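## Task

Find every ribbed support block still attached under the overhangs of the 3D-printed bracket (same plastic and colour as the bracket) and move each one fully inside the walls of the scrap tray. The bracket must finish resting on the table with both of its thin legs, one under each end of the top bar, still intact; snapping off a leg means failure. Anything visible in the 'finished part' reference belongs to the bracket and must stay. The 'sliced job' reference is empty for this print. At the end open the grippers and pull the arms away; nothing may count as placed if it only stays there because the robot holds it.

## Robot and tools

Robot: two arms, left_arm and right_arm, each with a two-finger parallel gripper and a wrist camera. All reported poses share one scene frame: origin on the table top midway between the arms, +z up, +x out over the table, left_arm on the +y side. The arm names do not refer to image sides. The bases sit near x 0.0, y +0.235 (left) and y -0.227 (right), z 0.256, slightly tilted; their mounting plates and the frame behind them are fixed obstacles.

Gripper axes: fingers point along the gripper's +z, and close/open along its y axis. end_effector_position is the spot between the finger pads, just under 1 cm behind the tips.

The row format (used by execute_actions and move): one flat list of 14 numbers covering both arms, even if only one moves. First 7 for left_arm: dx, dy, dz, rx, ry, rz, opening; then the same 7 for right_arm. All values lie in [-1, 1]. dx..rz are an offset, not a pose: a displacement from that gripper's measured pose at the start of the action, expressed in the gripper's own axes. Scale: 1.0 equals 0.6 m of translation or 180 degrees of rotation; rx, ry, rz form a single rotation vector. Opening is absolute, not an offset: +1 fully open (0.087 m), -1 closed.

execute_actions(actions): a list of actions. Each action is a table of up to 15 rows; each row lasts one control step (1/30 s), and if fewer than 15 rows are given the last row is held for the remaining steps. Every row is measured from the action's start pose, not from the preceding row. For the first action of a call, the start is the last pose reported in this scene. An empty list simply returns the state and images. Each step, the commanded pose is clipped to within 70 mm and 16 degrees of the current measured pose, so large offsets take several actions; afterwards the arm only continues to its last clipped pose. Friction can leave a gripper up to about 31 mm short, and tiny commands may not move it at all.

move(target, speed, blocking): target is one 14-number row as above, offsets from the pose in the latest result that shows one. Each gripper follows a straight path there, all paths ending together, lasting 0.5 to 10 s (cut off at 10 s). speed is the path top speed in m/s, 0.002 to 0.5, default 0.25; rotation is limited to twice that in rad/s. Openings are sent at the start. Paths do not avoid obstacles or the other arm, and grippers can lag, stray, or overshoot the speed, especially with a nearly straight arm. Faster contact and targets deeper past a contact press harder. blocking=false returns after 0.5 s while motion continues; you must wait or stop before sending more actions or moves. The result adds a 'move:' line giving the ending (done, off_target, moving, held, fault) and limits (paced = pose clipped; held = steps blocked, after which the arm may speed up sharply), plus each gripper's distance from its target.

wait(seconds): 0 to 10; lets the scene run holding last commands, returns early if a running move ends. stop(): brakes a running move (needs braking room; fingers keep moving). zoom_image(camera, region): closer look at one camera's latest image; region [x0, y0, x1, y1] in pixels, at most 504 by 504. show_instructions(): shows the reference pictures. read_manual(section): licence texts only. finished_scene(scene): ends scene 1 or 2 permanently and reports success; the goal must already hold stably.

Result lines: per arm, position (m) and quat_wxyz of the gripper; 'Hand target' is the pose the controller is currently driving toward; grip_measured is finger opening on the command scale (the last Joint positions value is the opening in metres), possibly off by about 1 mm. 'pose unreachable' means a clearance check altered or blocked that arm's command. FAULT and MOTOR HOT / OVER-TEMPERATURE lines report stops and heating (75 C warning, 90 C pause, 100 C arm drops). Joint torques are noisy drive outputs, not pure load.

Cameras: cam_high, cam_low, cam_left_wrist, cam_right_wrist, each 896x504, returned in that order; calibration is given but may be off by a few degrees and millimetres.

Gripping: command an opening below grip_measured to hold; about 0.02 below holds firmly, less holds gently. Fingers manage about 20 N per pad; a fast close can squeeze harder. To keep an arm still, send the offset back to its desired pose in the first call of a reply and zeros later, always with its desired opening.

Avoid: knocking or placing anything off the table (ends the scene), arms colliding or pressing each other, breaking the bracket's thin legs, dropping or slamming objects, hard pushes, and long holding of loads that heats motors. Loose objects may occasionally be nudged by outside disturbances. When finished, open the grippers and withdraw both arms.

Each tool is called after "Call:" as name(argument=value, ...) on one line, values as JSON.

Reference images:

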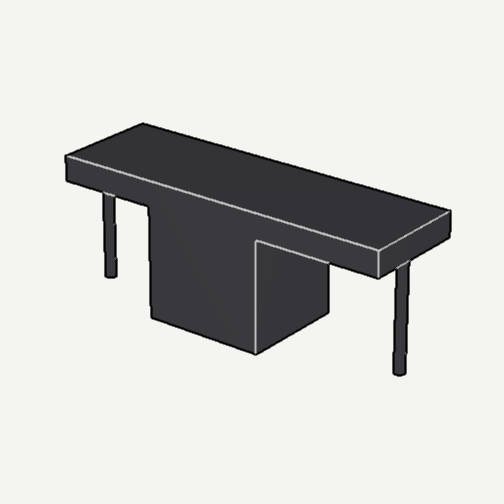

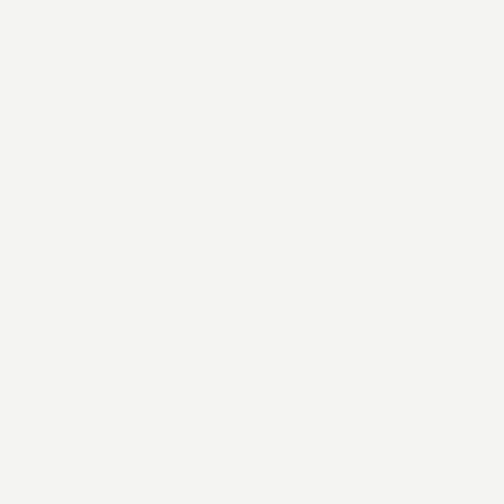

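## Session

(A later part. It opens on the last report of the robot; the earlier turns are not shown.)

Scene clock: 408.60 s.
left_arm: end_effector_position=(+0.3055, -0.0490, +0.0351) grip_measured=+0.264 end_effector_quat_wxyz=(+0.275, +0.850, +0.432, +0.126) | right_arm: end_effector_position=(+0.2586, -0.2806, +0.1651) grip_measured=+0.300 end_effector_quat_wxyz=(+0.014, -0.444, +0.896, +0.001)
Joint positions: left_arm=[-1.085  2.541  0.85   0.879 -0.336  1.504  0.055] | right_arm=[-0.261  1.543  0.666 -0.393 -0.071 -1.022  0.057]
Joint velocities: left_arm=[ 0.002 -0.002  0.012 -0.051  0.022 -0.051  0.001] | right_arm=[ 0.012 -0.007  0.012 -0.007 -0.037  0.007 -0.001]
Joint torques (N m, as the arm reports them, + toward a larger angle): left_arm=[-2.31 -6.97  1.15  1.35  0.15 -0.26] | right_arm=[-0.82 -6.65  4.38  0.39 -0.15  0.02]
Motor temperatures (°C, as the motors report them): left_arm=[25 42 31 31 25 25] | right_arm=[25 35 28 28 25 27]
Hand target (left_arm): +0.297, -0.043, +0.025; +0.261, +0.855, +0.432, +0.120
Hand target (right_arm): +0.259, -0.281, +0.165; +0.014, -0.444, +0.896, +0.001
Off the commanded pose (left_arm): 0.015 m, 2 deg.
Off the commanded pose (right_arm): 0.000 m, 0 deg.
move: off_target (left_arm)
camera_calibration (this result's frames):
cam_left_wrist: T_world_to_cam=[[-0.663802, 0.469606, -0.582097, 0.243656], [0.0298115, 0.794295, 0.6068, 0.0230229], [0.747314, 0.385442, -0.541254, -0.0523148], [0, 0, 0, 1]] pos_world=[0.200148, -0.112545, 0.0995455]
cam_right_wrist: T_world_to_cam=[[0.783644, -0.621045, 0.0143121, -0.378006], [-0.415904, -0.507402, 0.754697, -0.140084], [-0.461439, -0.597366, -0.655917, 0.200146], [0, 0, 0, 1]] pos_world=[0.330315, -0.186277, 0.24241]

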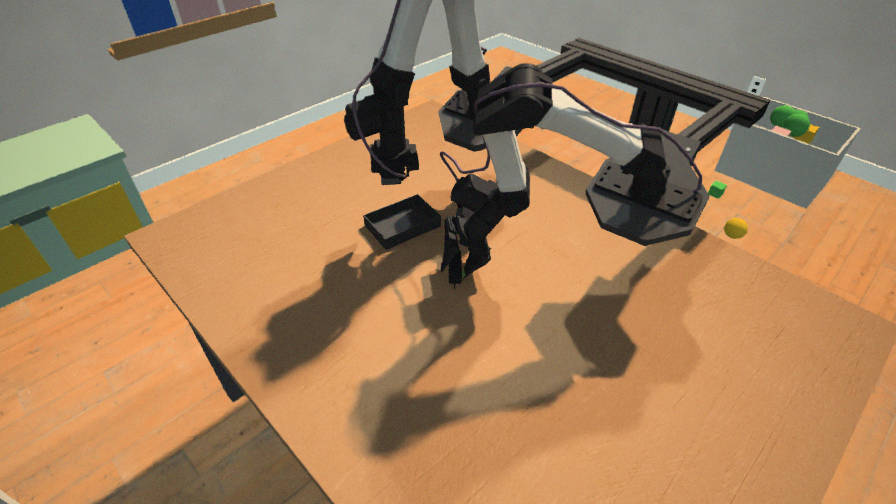

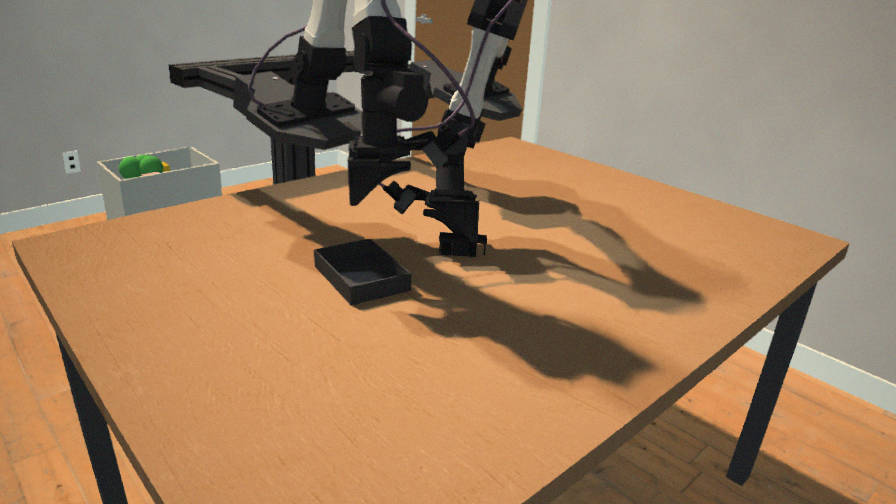

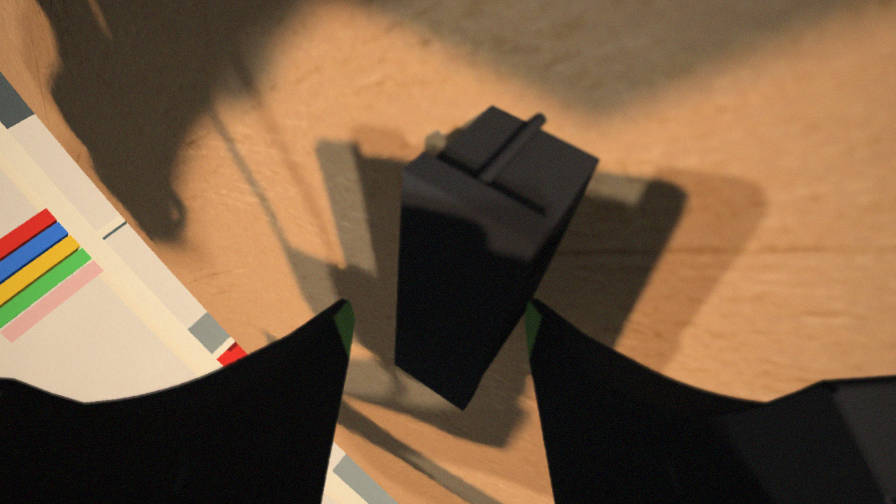

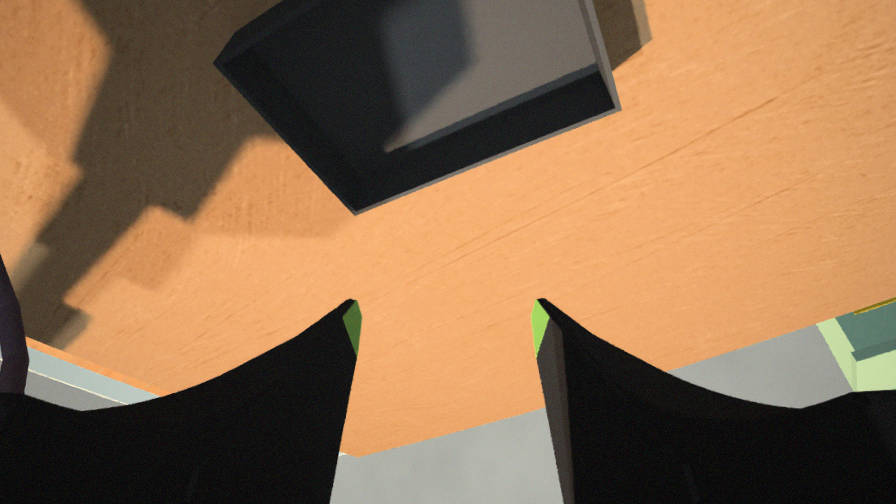

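Call:
move(target=[0.0, -0.0384, 0.0080, 0.0152, 0, 0, 0.264, 0, 0, 0, 0, 0, 0, 0.3], speed=0.03)

Scene clock: 412.80 s.
left_arm: end_effector_position=(+0.3003, -0.0454, +0.0284) grip_measured=+0.264 end_effector_quat_wxyz=(+0.267, +0.852, +0.434, +0.123) | right_arm: end_effector_position=(+0.2586, -0.2806, +0.1651) grip_measured=+0.300 end_effector_quat_wxyz=(+0.014, -0.444, +0.896, +0.001)
Joint positions: left_arm=[-1.085  2.56   0.85   0.88  -0.336  1.496  0.055] | right_arm=[-0.261  1.543  0.666 -0.393 -0.071 -1.022  0.057]
Joint velocities: left_arm=[-0.002  0.007 -0.022  0.081  0.037 -0.037 -0.001] | right_arm=[-0.017 -0.012  0.007  0.007  0.066 -0.051 -0.001]
Joint torques (N m, as the arm reports them, + toward a larger angle): left_arm=[-2.38 -6.98  1.06  1.31  0.15 -0.26] | right_arm=[-0.89 -6.59  4.48  0.39 -0.16  0.03]
Motor temperatures (°C, as the motors report them): left_arm=[25 42 31 31 25 25] | right_arm=[25 35 28 28 25 27]
Hand target (left_arm): +0.292, -0.039, +0.018; +0.254, +0.856, +0.434, +0.116
Hand target (right_arm): +0.259, -0.281, +0.165; +0.014, -0.444, +0.896, +0.001
Off the commanded pose (left_arm): 0.014 m, 2 deg.
Off the commanded pose (right_arm): 0.000 m, 0 deg.
move: off_target (left_arm)
camera_calibration (this result's frames):
cam_left_wrist: T_world_to_cam=[[-0.672965, 0.473875, -0.567944, 0.237096], [0.0366584, 0.788254, 0.614258, 0.021827], [0.738765, 0.392554, -0.547839, -0.0503504], [0, 0, 0, 1]] pos_world=[0.195954, -0.109794, 0.0936661]
cam_right_wrist: T_world_to_cam=[[0.783644, -0.621045, 0.0143121, -0.378006], [-0.415904, -0.507402, 0.754697, -0.140084], [-0.461439, -0.597366, -0.655917, 0.200146], [0, 0, 0, 1]] pos_world=[0.330315, -0.186277, 0.24241]

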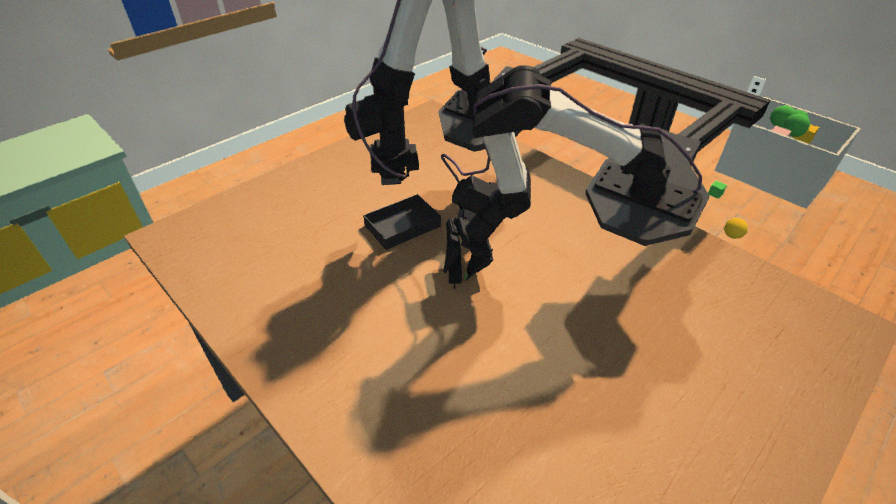

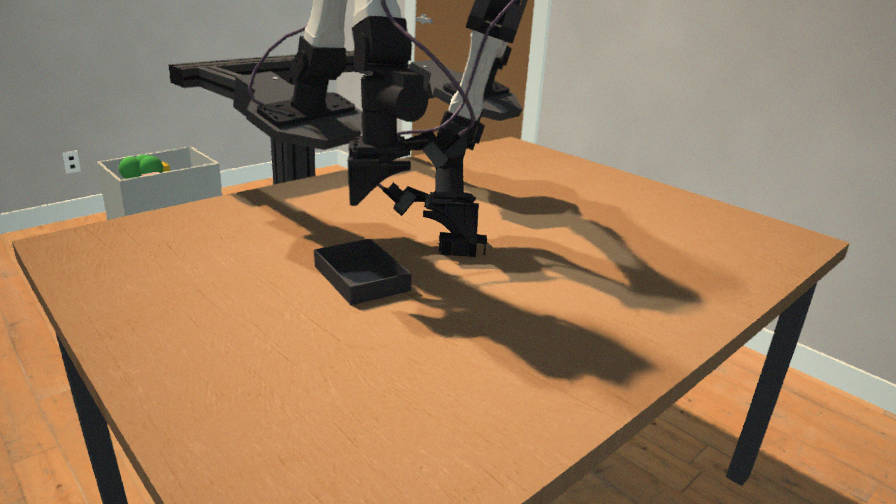

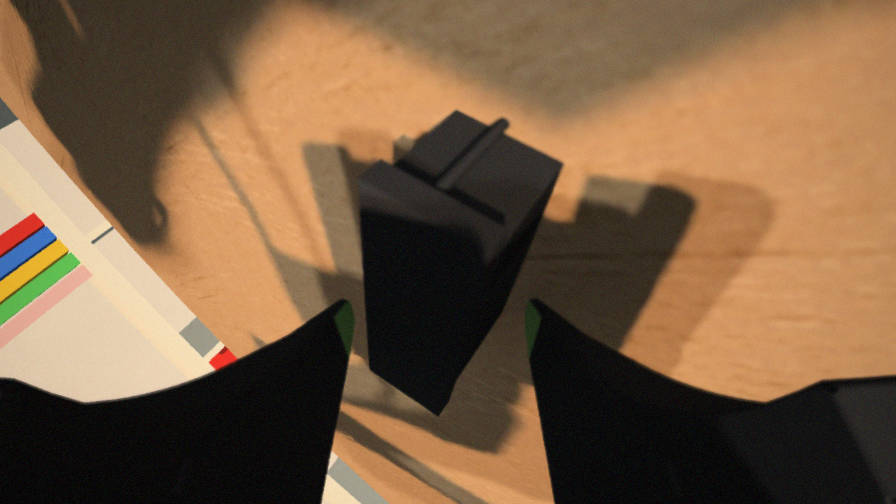

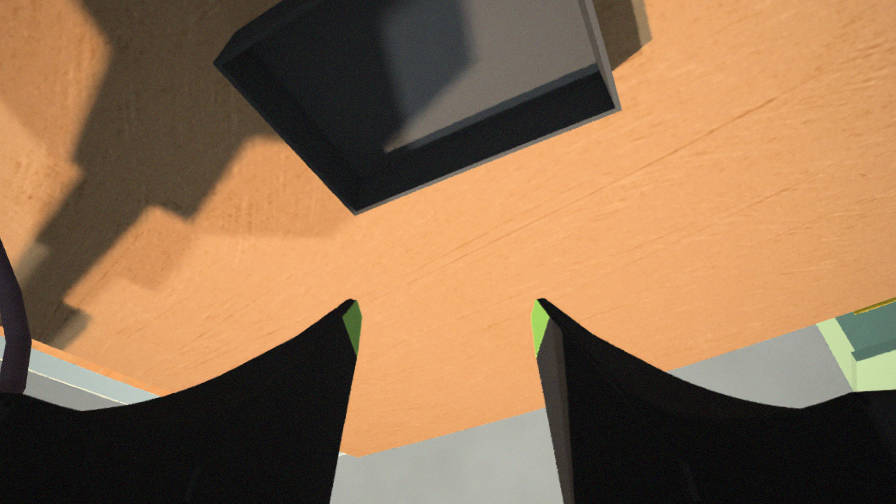

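Call:
execute_actions(actions=[[[0,0,0,0,0,0,0.22,0,0,0,0,0,0,0.3],[0,0,0,0,0,0,0.19,0,0,0,0,0,0,0.3],[0,0,0,0,0,0,0.16,0,0,0,0,0,0,0.3],[0,0,0,0,0,0,0.13,0,0,0,0,0,0,0.3],[0,0,0,0,0,0,0.10,0,0,0,0,0,0,0.3],[0,0,0,0,0,0,0.08,0,0,0,0,0,0,0.3],[0,0,0,0,0,0,0.06,0,0,0,0,0,0,0.3],[0,0,0,0,0,0,0.04,0,0,0,0,0,0,0.3],[0,0,0,0,0,0,0.02,0,0,0,0,0,0,0.3],[0,0,0,0,0,0,0.0,0,0,0,0,0,0,0.3],[0,0,0,0,0,0,-0.02,0,0,0,0,0,0,0.3],[0,0,0,0,0,0,-0.04,0,0,0,0,0,0,0.3],[0,0,0,0,0,0,-0.06,0,0,0,0,0,0,0.3],[0,0,0,0,0,0,-0.07,0,0,0,0,0,0,0.3],[0,0,0,0,0,0,-0.08,0,0,0,0,0,0,0.3]],[[0,0,0,0,0,0,-0.08,0,0,0,0,0,0,0.3]]])

Scene clock: 419.27 s.
left_arm: end_effector_position=(+0.3003, -0.0454, +0.0284) grip_measured=-0.079 end_effector_quat_wxyz=(+0.267, +0.852, +0.434, +0.123) | right_arm: end_effector_position=(+0.2586, -0.2806, +0.1651) grip_measured=+0.300 end_effector_quat_wxyz=(+0.014, -0.444, +0.896, +0.001)
Joint positions: left_arm=[-1.085  2.56   0.85   0.88  -0.336  1.496  0.04 ] | right_arm=[-0.261  1.543  0.666 -0.393 -0.071 -1.022  0.057]
Joint velocities: left_arm=[-0.002 -0.002  0.007  0.081 -0.125 -0.066  0.001] | right_arm=[-0.007 -0.007  0.002  0.037 -0.007  0.051  0.001]
Joint torques (N m, as the arm reports them, + toward a larger angle): left_arm=[-2.55 -8.8   1.04  1.34  0.09 -0.23] | right_arm=[-0.78 -6.57  4.35  0.38 -0.17  0.04]
Motor temperatures (°C, as the motors report them): left_arm=[25 42 31 31 25 25] | right_arm=[25 35 28 28 25 27]
Hand target (left_arm): +0.300, -0.045, +0.028; +0.267, +0.852, +0.434, +0.123
Hand target (right_arm): +0.259, -0.281, +0.165; +0.014, -0.444, +0.896, +0.001
Off the commanded pose (left_arm): 0.000 m, 0 deg.
Off the commanded pose (right_arm): 0.000 m, 0 deg.
camera_calibration (this result's frames):
cam_left_wrist: T_world_to_cam=[[-0.672965, 0.473875, -0.567944, 0.237096], [0.0366584, 0.788254, 0.614258, 0.021827], [0.738765, 0.392554, -0.547839, -0.0503504], [0, 0, 0, 1]] pos_world=[0.195954, -0.109794, 0.0936661]
cam_right_wrist: T_world_to_cam=[[0.783644, -0.621045, 0.0143121, -0.378006], [-0.415904, -0.507402, 0.754697, -0.140084], [-0.461439, -0.597366, -0.655917, 0.200146], [0, 0, 0, 1]] pos_world=[0.330315, -0.186277, 0.24241]

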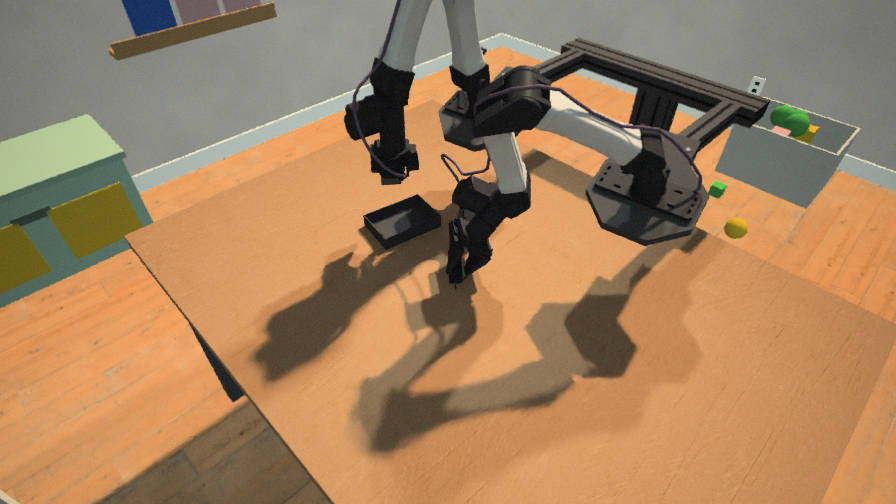

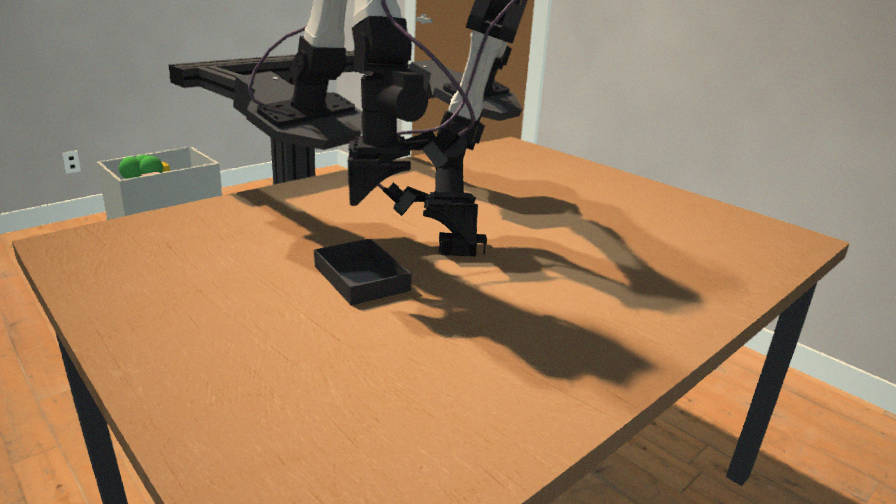

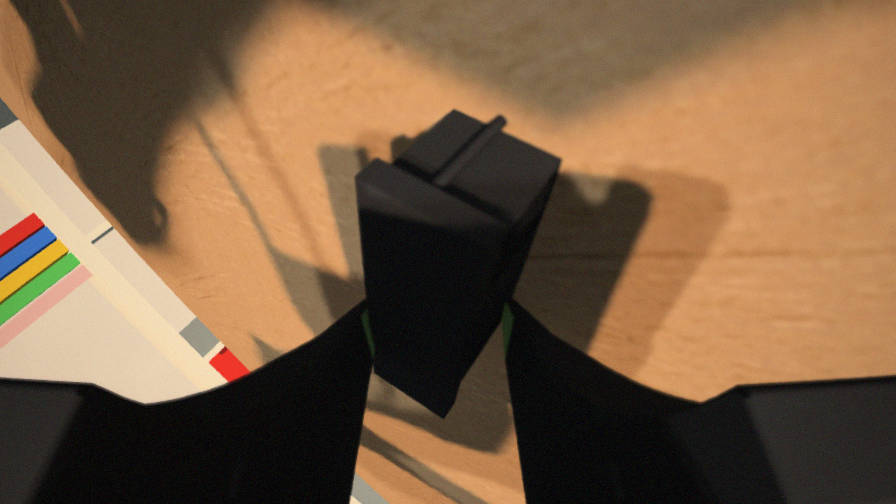

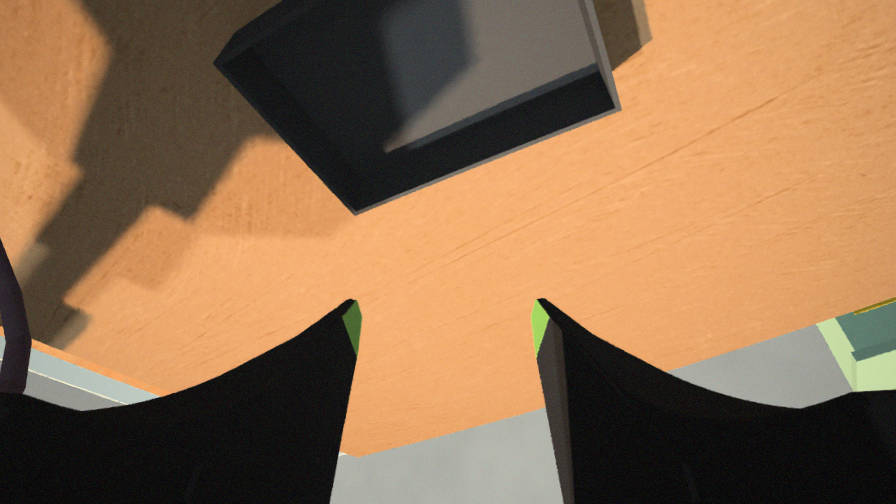

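Call:
execute_actions(actions=[[[0,0,0,0,0,0,-0.085,0,0,0,0,0,0,0.3],[0,0,0,0,0,0,-0.09,0,0,0,0,0,0,0.3],[0,0,0,0,0,0,-0.095,0,0,0,0,0,0,0.3],[0,0,0,0,0,0,-0.10,0,0,0,0,0,0,0.3],[0,0,0,0,0,0,-0.105,0,0,0,0,0,0,0.3],[0,0,0,0,0,0,-0.11,0,0,0,0,0,0,0.3],[0,0,0,0,0,0,-0.115,0,0,0,0,0,0,0.3],[0,0,0,0,0,0,-0.12,0,0,0,0,0,0,0.3],[0,0,0,0,0,0,-0.125,0,0,0,0,0,0,0.3],[0,0,0,0,0,0,-0.13,0,0,0,0,0,0,0.3],[0,0,0,0,0,0,-0.135,0,0,0,0,0,0,0.3],[0,0,0,0,0,0,-0.14,0,0,0,0,0,0,0.3],[0,0,0,0,0,0,-0.145,0,0,0,0,0,0,0.3],[0,0,0,0,0,0,-0.15,0,0,0,0,0,0,0.3],[0,0,0,0,0,0,-0.15,0,0,0,0,0,0,0.3]],[[0,0,0,0,0,0,-0.15,0,0,0,0,0,0,0.3]]])

Call:
zoom_image(camera="cam_low", region=[420, 190, 510, 270])

Scene clock: 426.03 s.
left_arm: end_effector_position=(+0.3003, -0.0454, +0.0284) grip_measured=-0.124 end_effector_quat_wxyz=(+0.267, +0.852, +0.434, +0.123) | right_arm: end_effector_position=(+0.2586, -0.2806, +0.1651) grip_measured=+0.300 end_effector_quat_wxyz=(+0.014, -0.444, +0.896, +0.001)
Joint positions: left_arm=[-1.085  2.56   0.85   0.88  -0.336  1.496  0.038] | right_arm=[-0.261  1.543  0.666 -0.393 -0.071 -1.022  0.057]
Joint velocities: left_arm=[ 0.007  0.007 -0.022  0.081  0.081 -0.051  0.   ] | right_arm=[ 0.002 -0.002  0.027  0.007 -0.051 -0.051  0.   ]
Joint torques (N m, as the arm reports them, + toward a larger angle): left_arm=[-2.55 -8.91  1.07  1.34  0.08 -0.21] | right_arm=[-0.82 -6.67  4.49  0.36 -0.15  0.02]
Motor temperatures (°C, as the motors report them): left_arm=[25 42 31 31 25 25] | right_arm=[25 35 28 28 25 27]
Hand target (left_arm): +0.300, -0.045, +0.028; +0.267, +0.852, +0.434, +0.123
Hand target (right_arm): +0.259, -0.281, +0.165; +0.014, -0.444, +0.896, +0.001
Off the commanded pose (left_arm): 0.000 m, 0 deg.
Off the commanded pose (right_arm): 0.000 m, 0 deg.
camera_calibration (this result's frames):
cam_left_wrist: T_world_to_cam=[[-0.672965, 0.473875, -0.567944, 0.237096], [0.0366584, 0.788254, 0.614258, 0.021827], [0.738765, 0.392554, -0.547839, -0.0503504], [0, 0, 0, 1]] pos_world=[0.195954, -0.109794, 0.0936661]
cam_right_wrist: T_world_to_cam=[[0.783644, -0.621045, 0.0143121, -0.378006], [-0.415904, -0.507402, 0.754697, -0.140084], [-0.461439, -0.597366, -0.655917, 0.200146], [0, 0, 0, 1]] pos_world=[0.330315, -0.186277, 0.24241]

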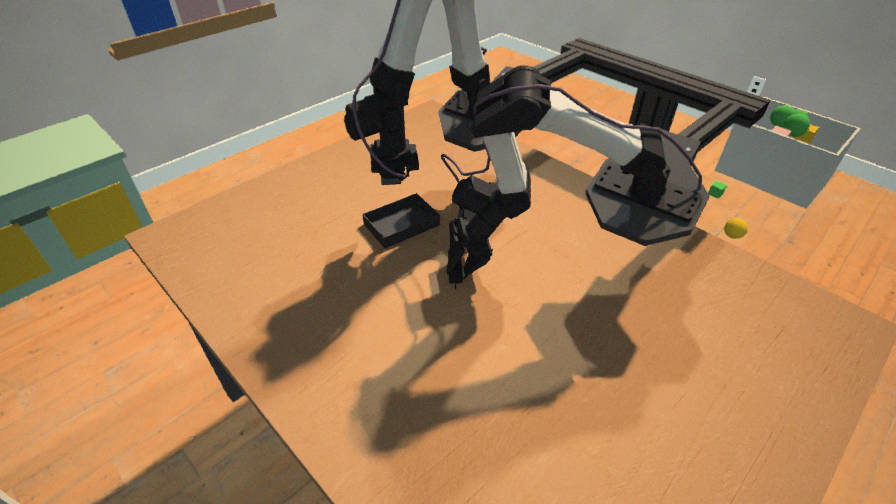

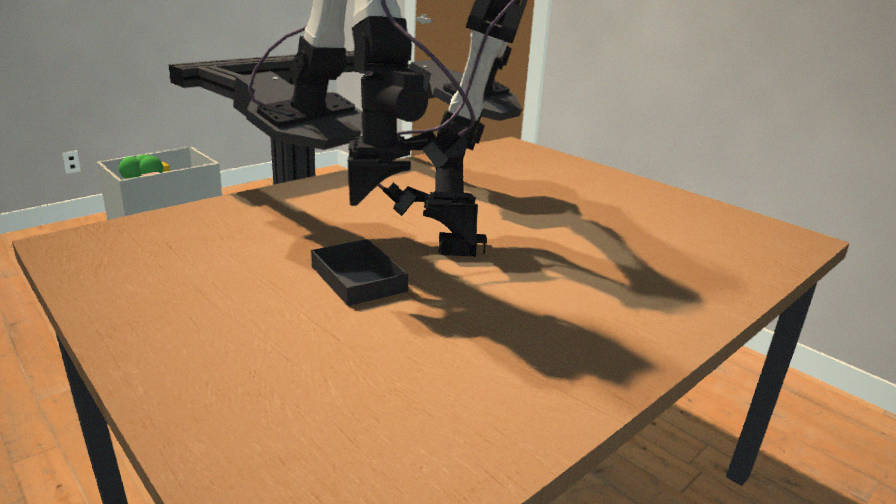

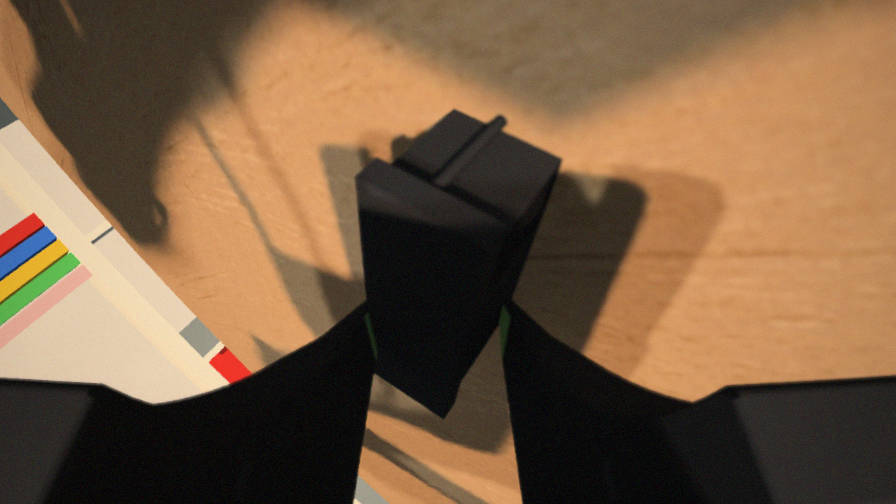

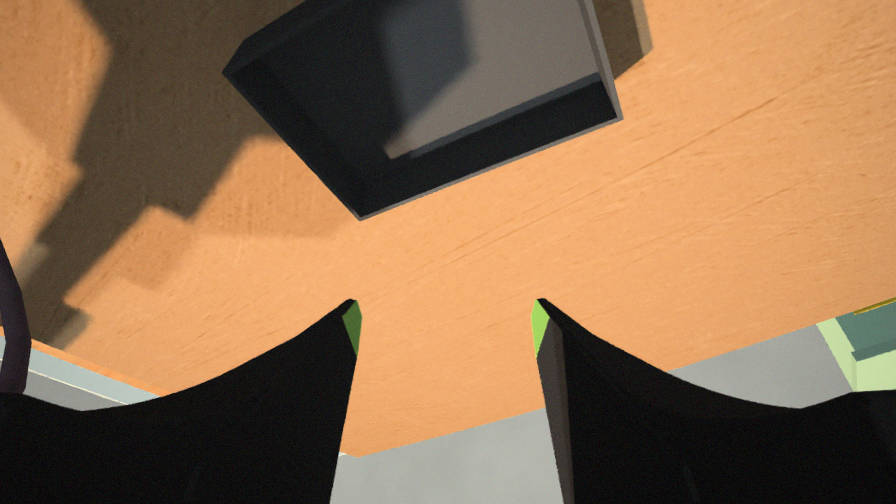

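Region (420, 190, 510, 270) of cam_low's 896x504 image, scaled by 5.600, with more detail than that image has.

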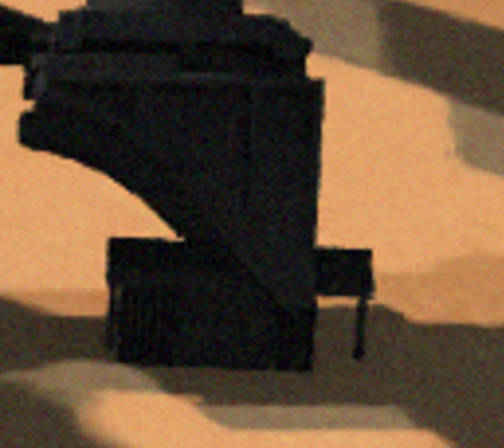

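Call:
execute_actions(actions=[[[0,0,0,0,0,0,-0.16,0,0,0,0,0,0,0.3],[0,0,0,0,0,0,-0.17,0,0,0,0,0,0,0.3],[0,0,0,0,0,0,-0.18,0,0,0,0,0,0,0.3],[0,0,0,0,0,0,-0.19,0,0,0,0,0,0,0.3],[0,0,0,0,0,0,-0.20,0,0,0,0,0,0,0.3],[0,0,0,0,0,0,-0.21,0,0,0,0,0,0,0.3],[0,0,0,0,0,0,-0.22,0,0,0,0,0,0,0.3],[0,0,0,0,0,0,-0.23,0,0,0,0,0,0,0.3],[0,0,0,0,0,0,-0.24,0,0,0,0,0,0,0.3],[0,0,0,0,0,0,-0.25,0,0,0,0,0,0,0.3]],[[0,0,0,0,0,0,-0.25,0,0,0,0,0,0,0.3]]])

Call:
zoom_image(camera="cam_low", region=[420, 190, 510, 270])

Scene clock: 431.43 s.
left_arm: end_effector_position=(+0.3003, -0.0454, +0.0284) grip_measured=-0.124 end_effector_quat_wxyz=(+0.267, +0.852, +0.434, +0.123) | right_arm: end_effector_position=(+0.2586, -0.2806, +0.1651) grip_measured=+0.300 end_effector_quat_wxyz=(+0.014, -0.444, +0.896, +0.001)
Joint positions: left_arm=[-1.085  2.56   0.85   0.88  -0.336  1.496  0.038] | right_arm=[-0.261  1.543  0.666 -0.393 -0.071 -1.022  0.057]
Joint velocities: left_arm=[-0.002 -0.007  0.002 -0.081  0.037  0.066 -0.   ] | right_arm=[-0.012  0.012  0.012  0.022  0.037 -0.007  0.   ]
Joint torques (N m, as the arm reports them, + toward a larger angle): left_arm=[-2.44 -8.83  1.08  1.35  0.09 -0.19] | right_arm=[-0.86 -6.64  4.39  0.37 -0.17  0.04]
Motor temperatures (°C, as the motors report them): left_arm=[25 43 31 31 25 25] | right_arm=[25 35 28 28 25 27]
Hand target (left_arm): +0.300, -0.045, +0.028; +0.267, +0.852, +0.434, +0.123
Hand target (right_arm): +0.259, -0.281, +0.165; +0.014, -0.444, +0.896, +0.001
Off the commanded pose (left_arm): 0.000 m, 0 deg.
Off the commanded pose (right_arm): 0.000 m, 0 deg.
camera_calibration (this result's frames):
cam_left_wrist: T_world_to_cam=[[-0.672965, 0.473875, -0.567944, 0.237096], [0.0366584, 0.788254, 0.614258, 0.021827], [0.738765, 0.392554, -0.547839, -0.0503504], [0, 0, 0, 1]] pos_world=[0.195954, -0.109794, 0.0936661]
cam_right_wrist: T_world_to_cam=[[0.783644, -0.621045, 0.0143121, -0.378006], [-0.415904, -0.507402, 0.754697, -0.140084], [-0.461439, -0.597366, -0.655917, 0.200146], [0, 0, 0, 1]] pos_world=[0.330315, -0.186277, 0.24241]

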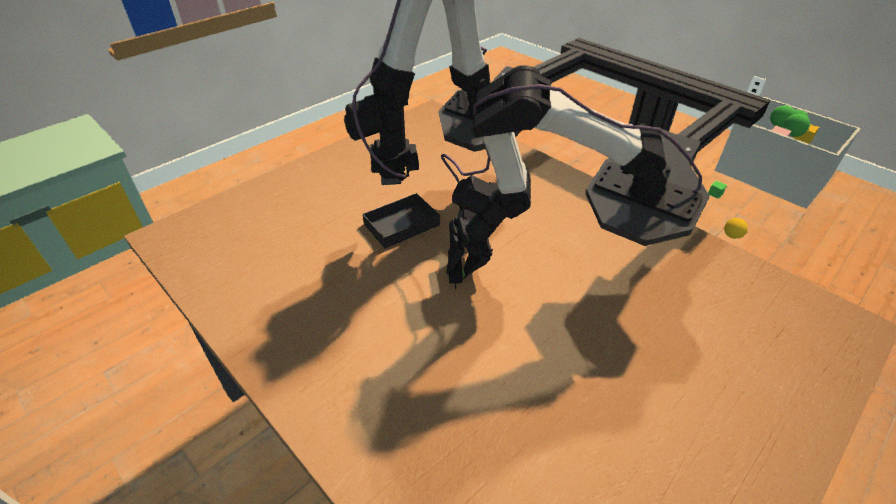

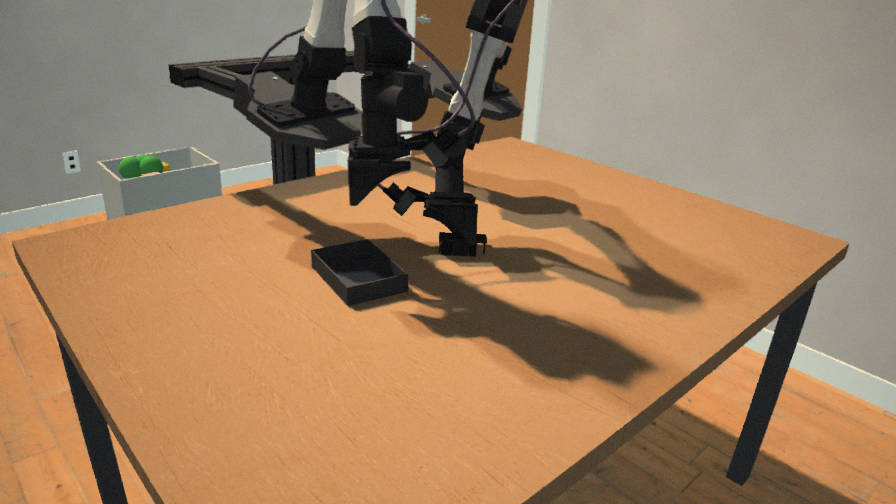

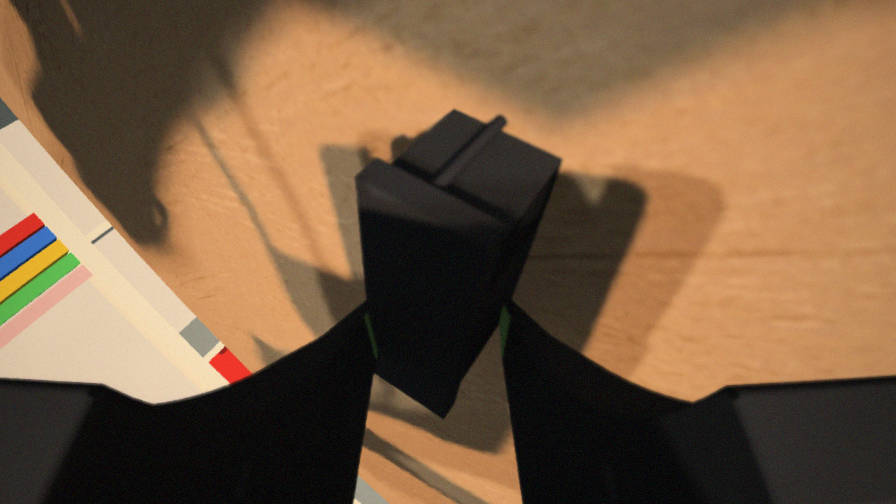

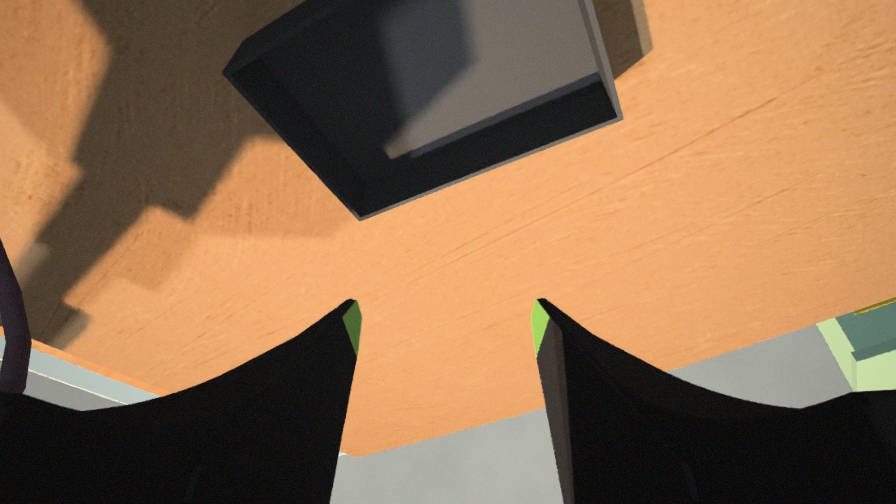

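Region (420, 190, 510, 270) of cam_low's 896x504 image, scaled by 5.600, with more detail than that image has.

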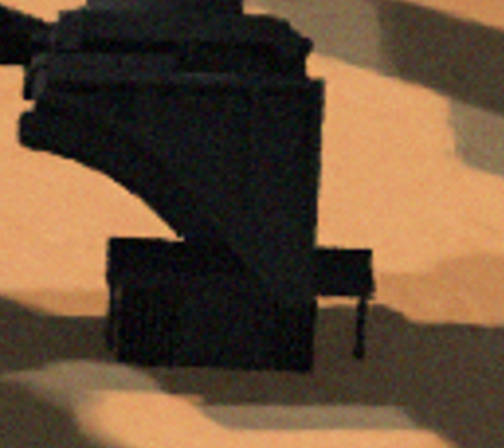

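Call:
zoom_image(camera="cam_left_wrist", region=[430, 200, 590, 420])

Call:
zoom_image(camera="cam_high", region=[430, 240, 500, 300])

Region (430, 200, 590, 420) of cam_left_wrist's 896x504 image, scaled by 2.291, with more detail than that image has; it fills the left 367 columns of this view, and the rest is white.

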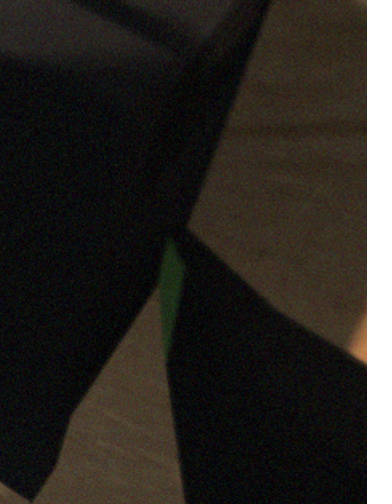

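Region (430, 240, 500, 300) of cam_high's 896x504 image, scaled by 7.200, with more detail than that image has; it fills the top 432 rows of this view, and the rest is white.

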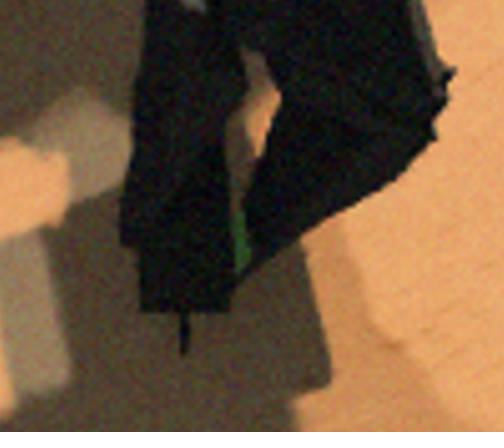

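Call:
move(target=[0.0013, -0.0328, 0.0483, 0, 0, 0, -0.25, 0, 0, 0, 0, 0, 0, 0.3], speed=0.02)

Call:
zoom_image(camera="cam_low", region=[420, 190, 510, 270])

Scene clock: 489.43 s.
left_arm: end_effector_position=(+0.3153, -0.0610, +0.0293) grip_measured=-0.131 end_effector_quat_wxyz=(+0.315, +0.832, +0.432, +0.147) | right_arm: end_effector_position=(+0.2586, -0.2806, +0.1651) grip_measured=+0.300 end_effector_quat_wxyz=(+0.014, -0.444, +0.896, +0.001)
Joint positions: left_arm=[-1.085  2.631  0.89   1.03  -0.346  1.524  0.038] | right_arm=[-0.261  1.543  0.666 -0.393 -0.071 -1.022  0.057]
Joint velocities: left_arm=[-0.007  0.007 -0.002 -0.007  0.022 -0.095 -0.001] | right_arm=[ 0.002 -0.012 -0.007  0.007 -0.066  0.037 -0.001]
Joint torques (N m, as the arm reports them, + toward a larger angle): left_arm=[-0.21 -4.84  2.89  0.85  0.4  -0.3 ] | right_arm=[-0.77 -6.6   4.4   0.36 -0.17  0.05]
Motor temperatures (°C, as the motors report them): left_arm=[26 45 30 32 25 25] | right_arm=[25 35 29 28 25 27]
Hand target (left_arm): +0.298, -0.043, -0.003; +0.268, +0.851, +0.435, +0.123
Hand target (right_arm): +0.259, -0.281, +0.165; +0.014, -0.444, +0.896, +0.001
Off the commanded pose (left_arm): 0.042 m, 7 deg.
Off the commanded pose (right_arm): 0.000 m, 0 deg.
move: off_target (left_arm)
camera_calibration (this result's frames):
cam_left_wrist: T_world_to_cam=[[-0.625307, 0.421203, -0.656947, 0.239559], [-0.026838, 0.829726, 0.557526, 0.0571777], [0.779917, 0.366256, -0.507529, -0.0705637], [0, 0, 0, 1]] pos_world=[0.206366, -0.1225, 0.0896863]
cam_right_wrist: T_world_to_cam=[[0.783644, -0.621045, 0.0143121, -0.378006], [-0.415904, -0.507402, 0.754697, -0.140084], [-0.461439, -0.597366, -0.655917, 0.200146], [0, 0, 0, 1]] pos_world=[0.330315, -0.186277, 0.24241]

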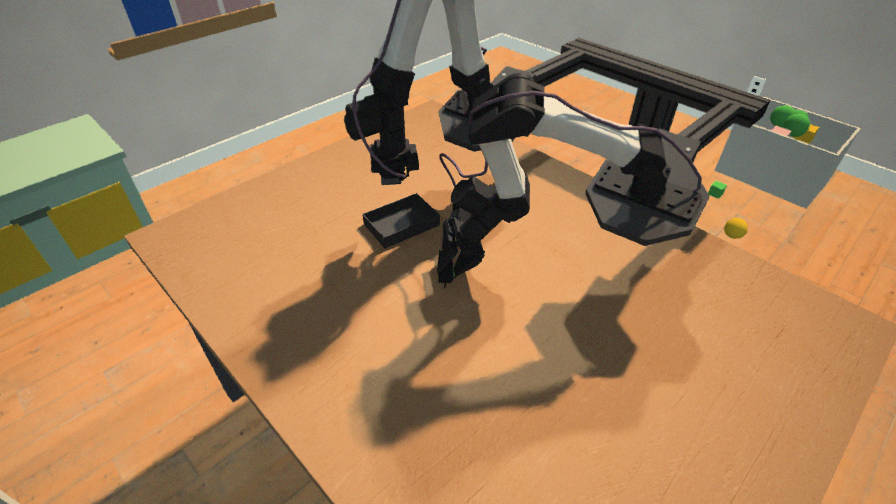

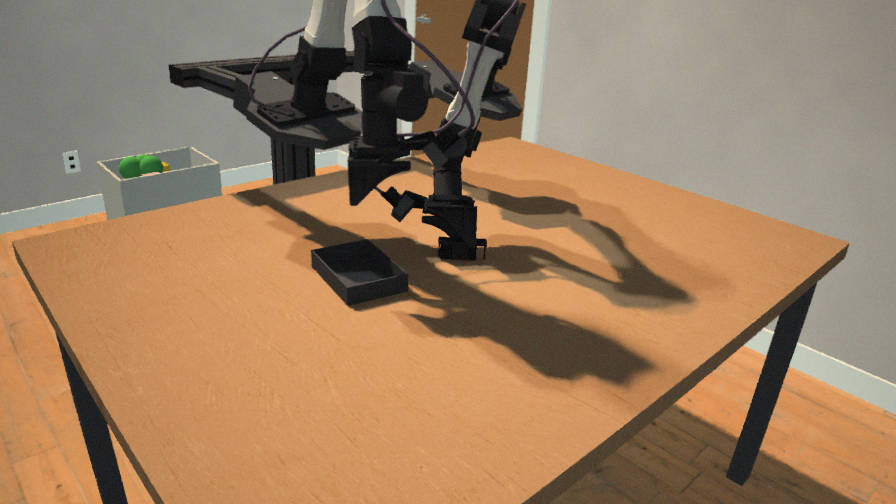

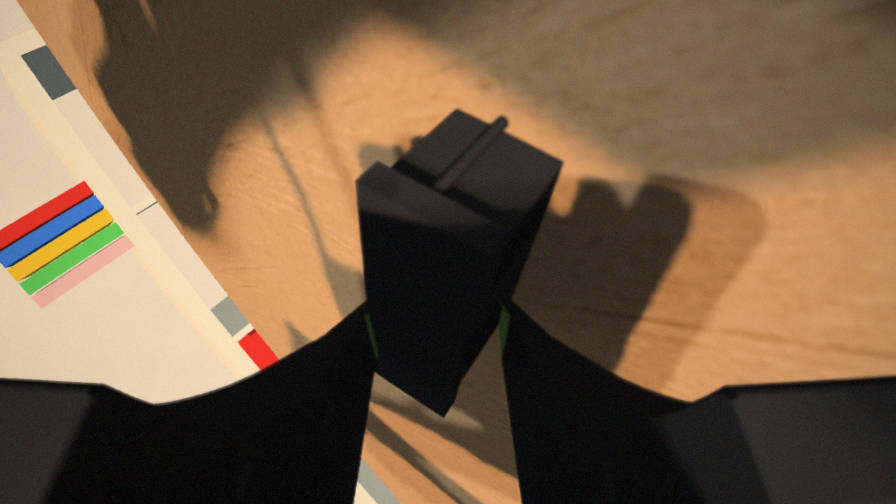

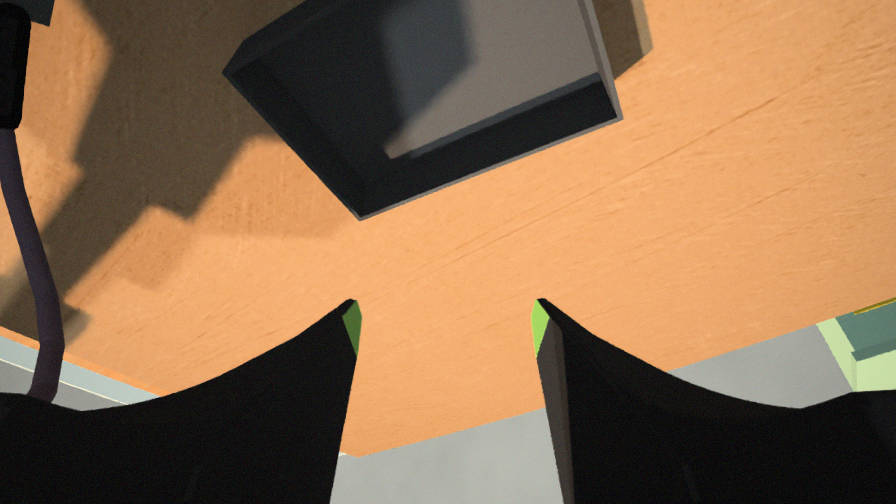

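Region (420, 190, 510, 270) of cam_low's 896x504 image, scaled by 5.600, with more detail than that image has.

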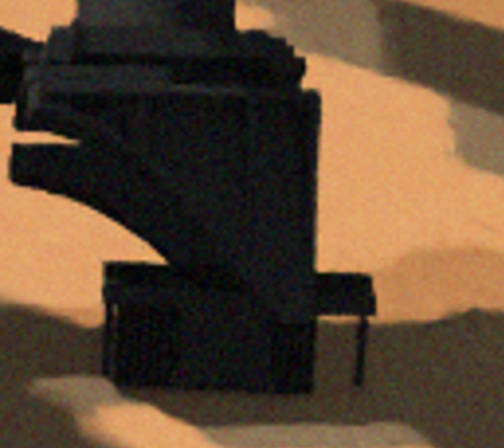

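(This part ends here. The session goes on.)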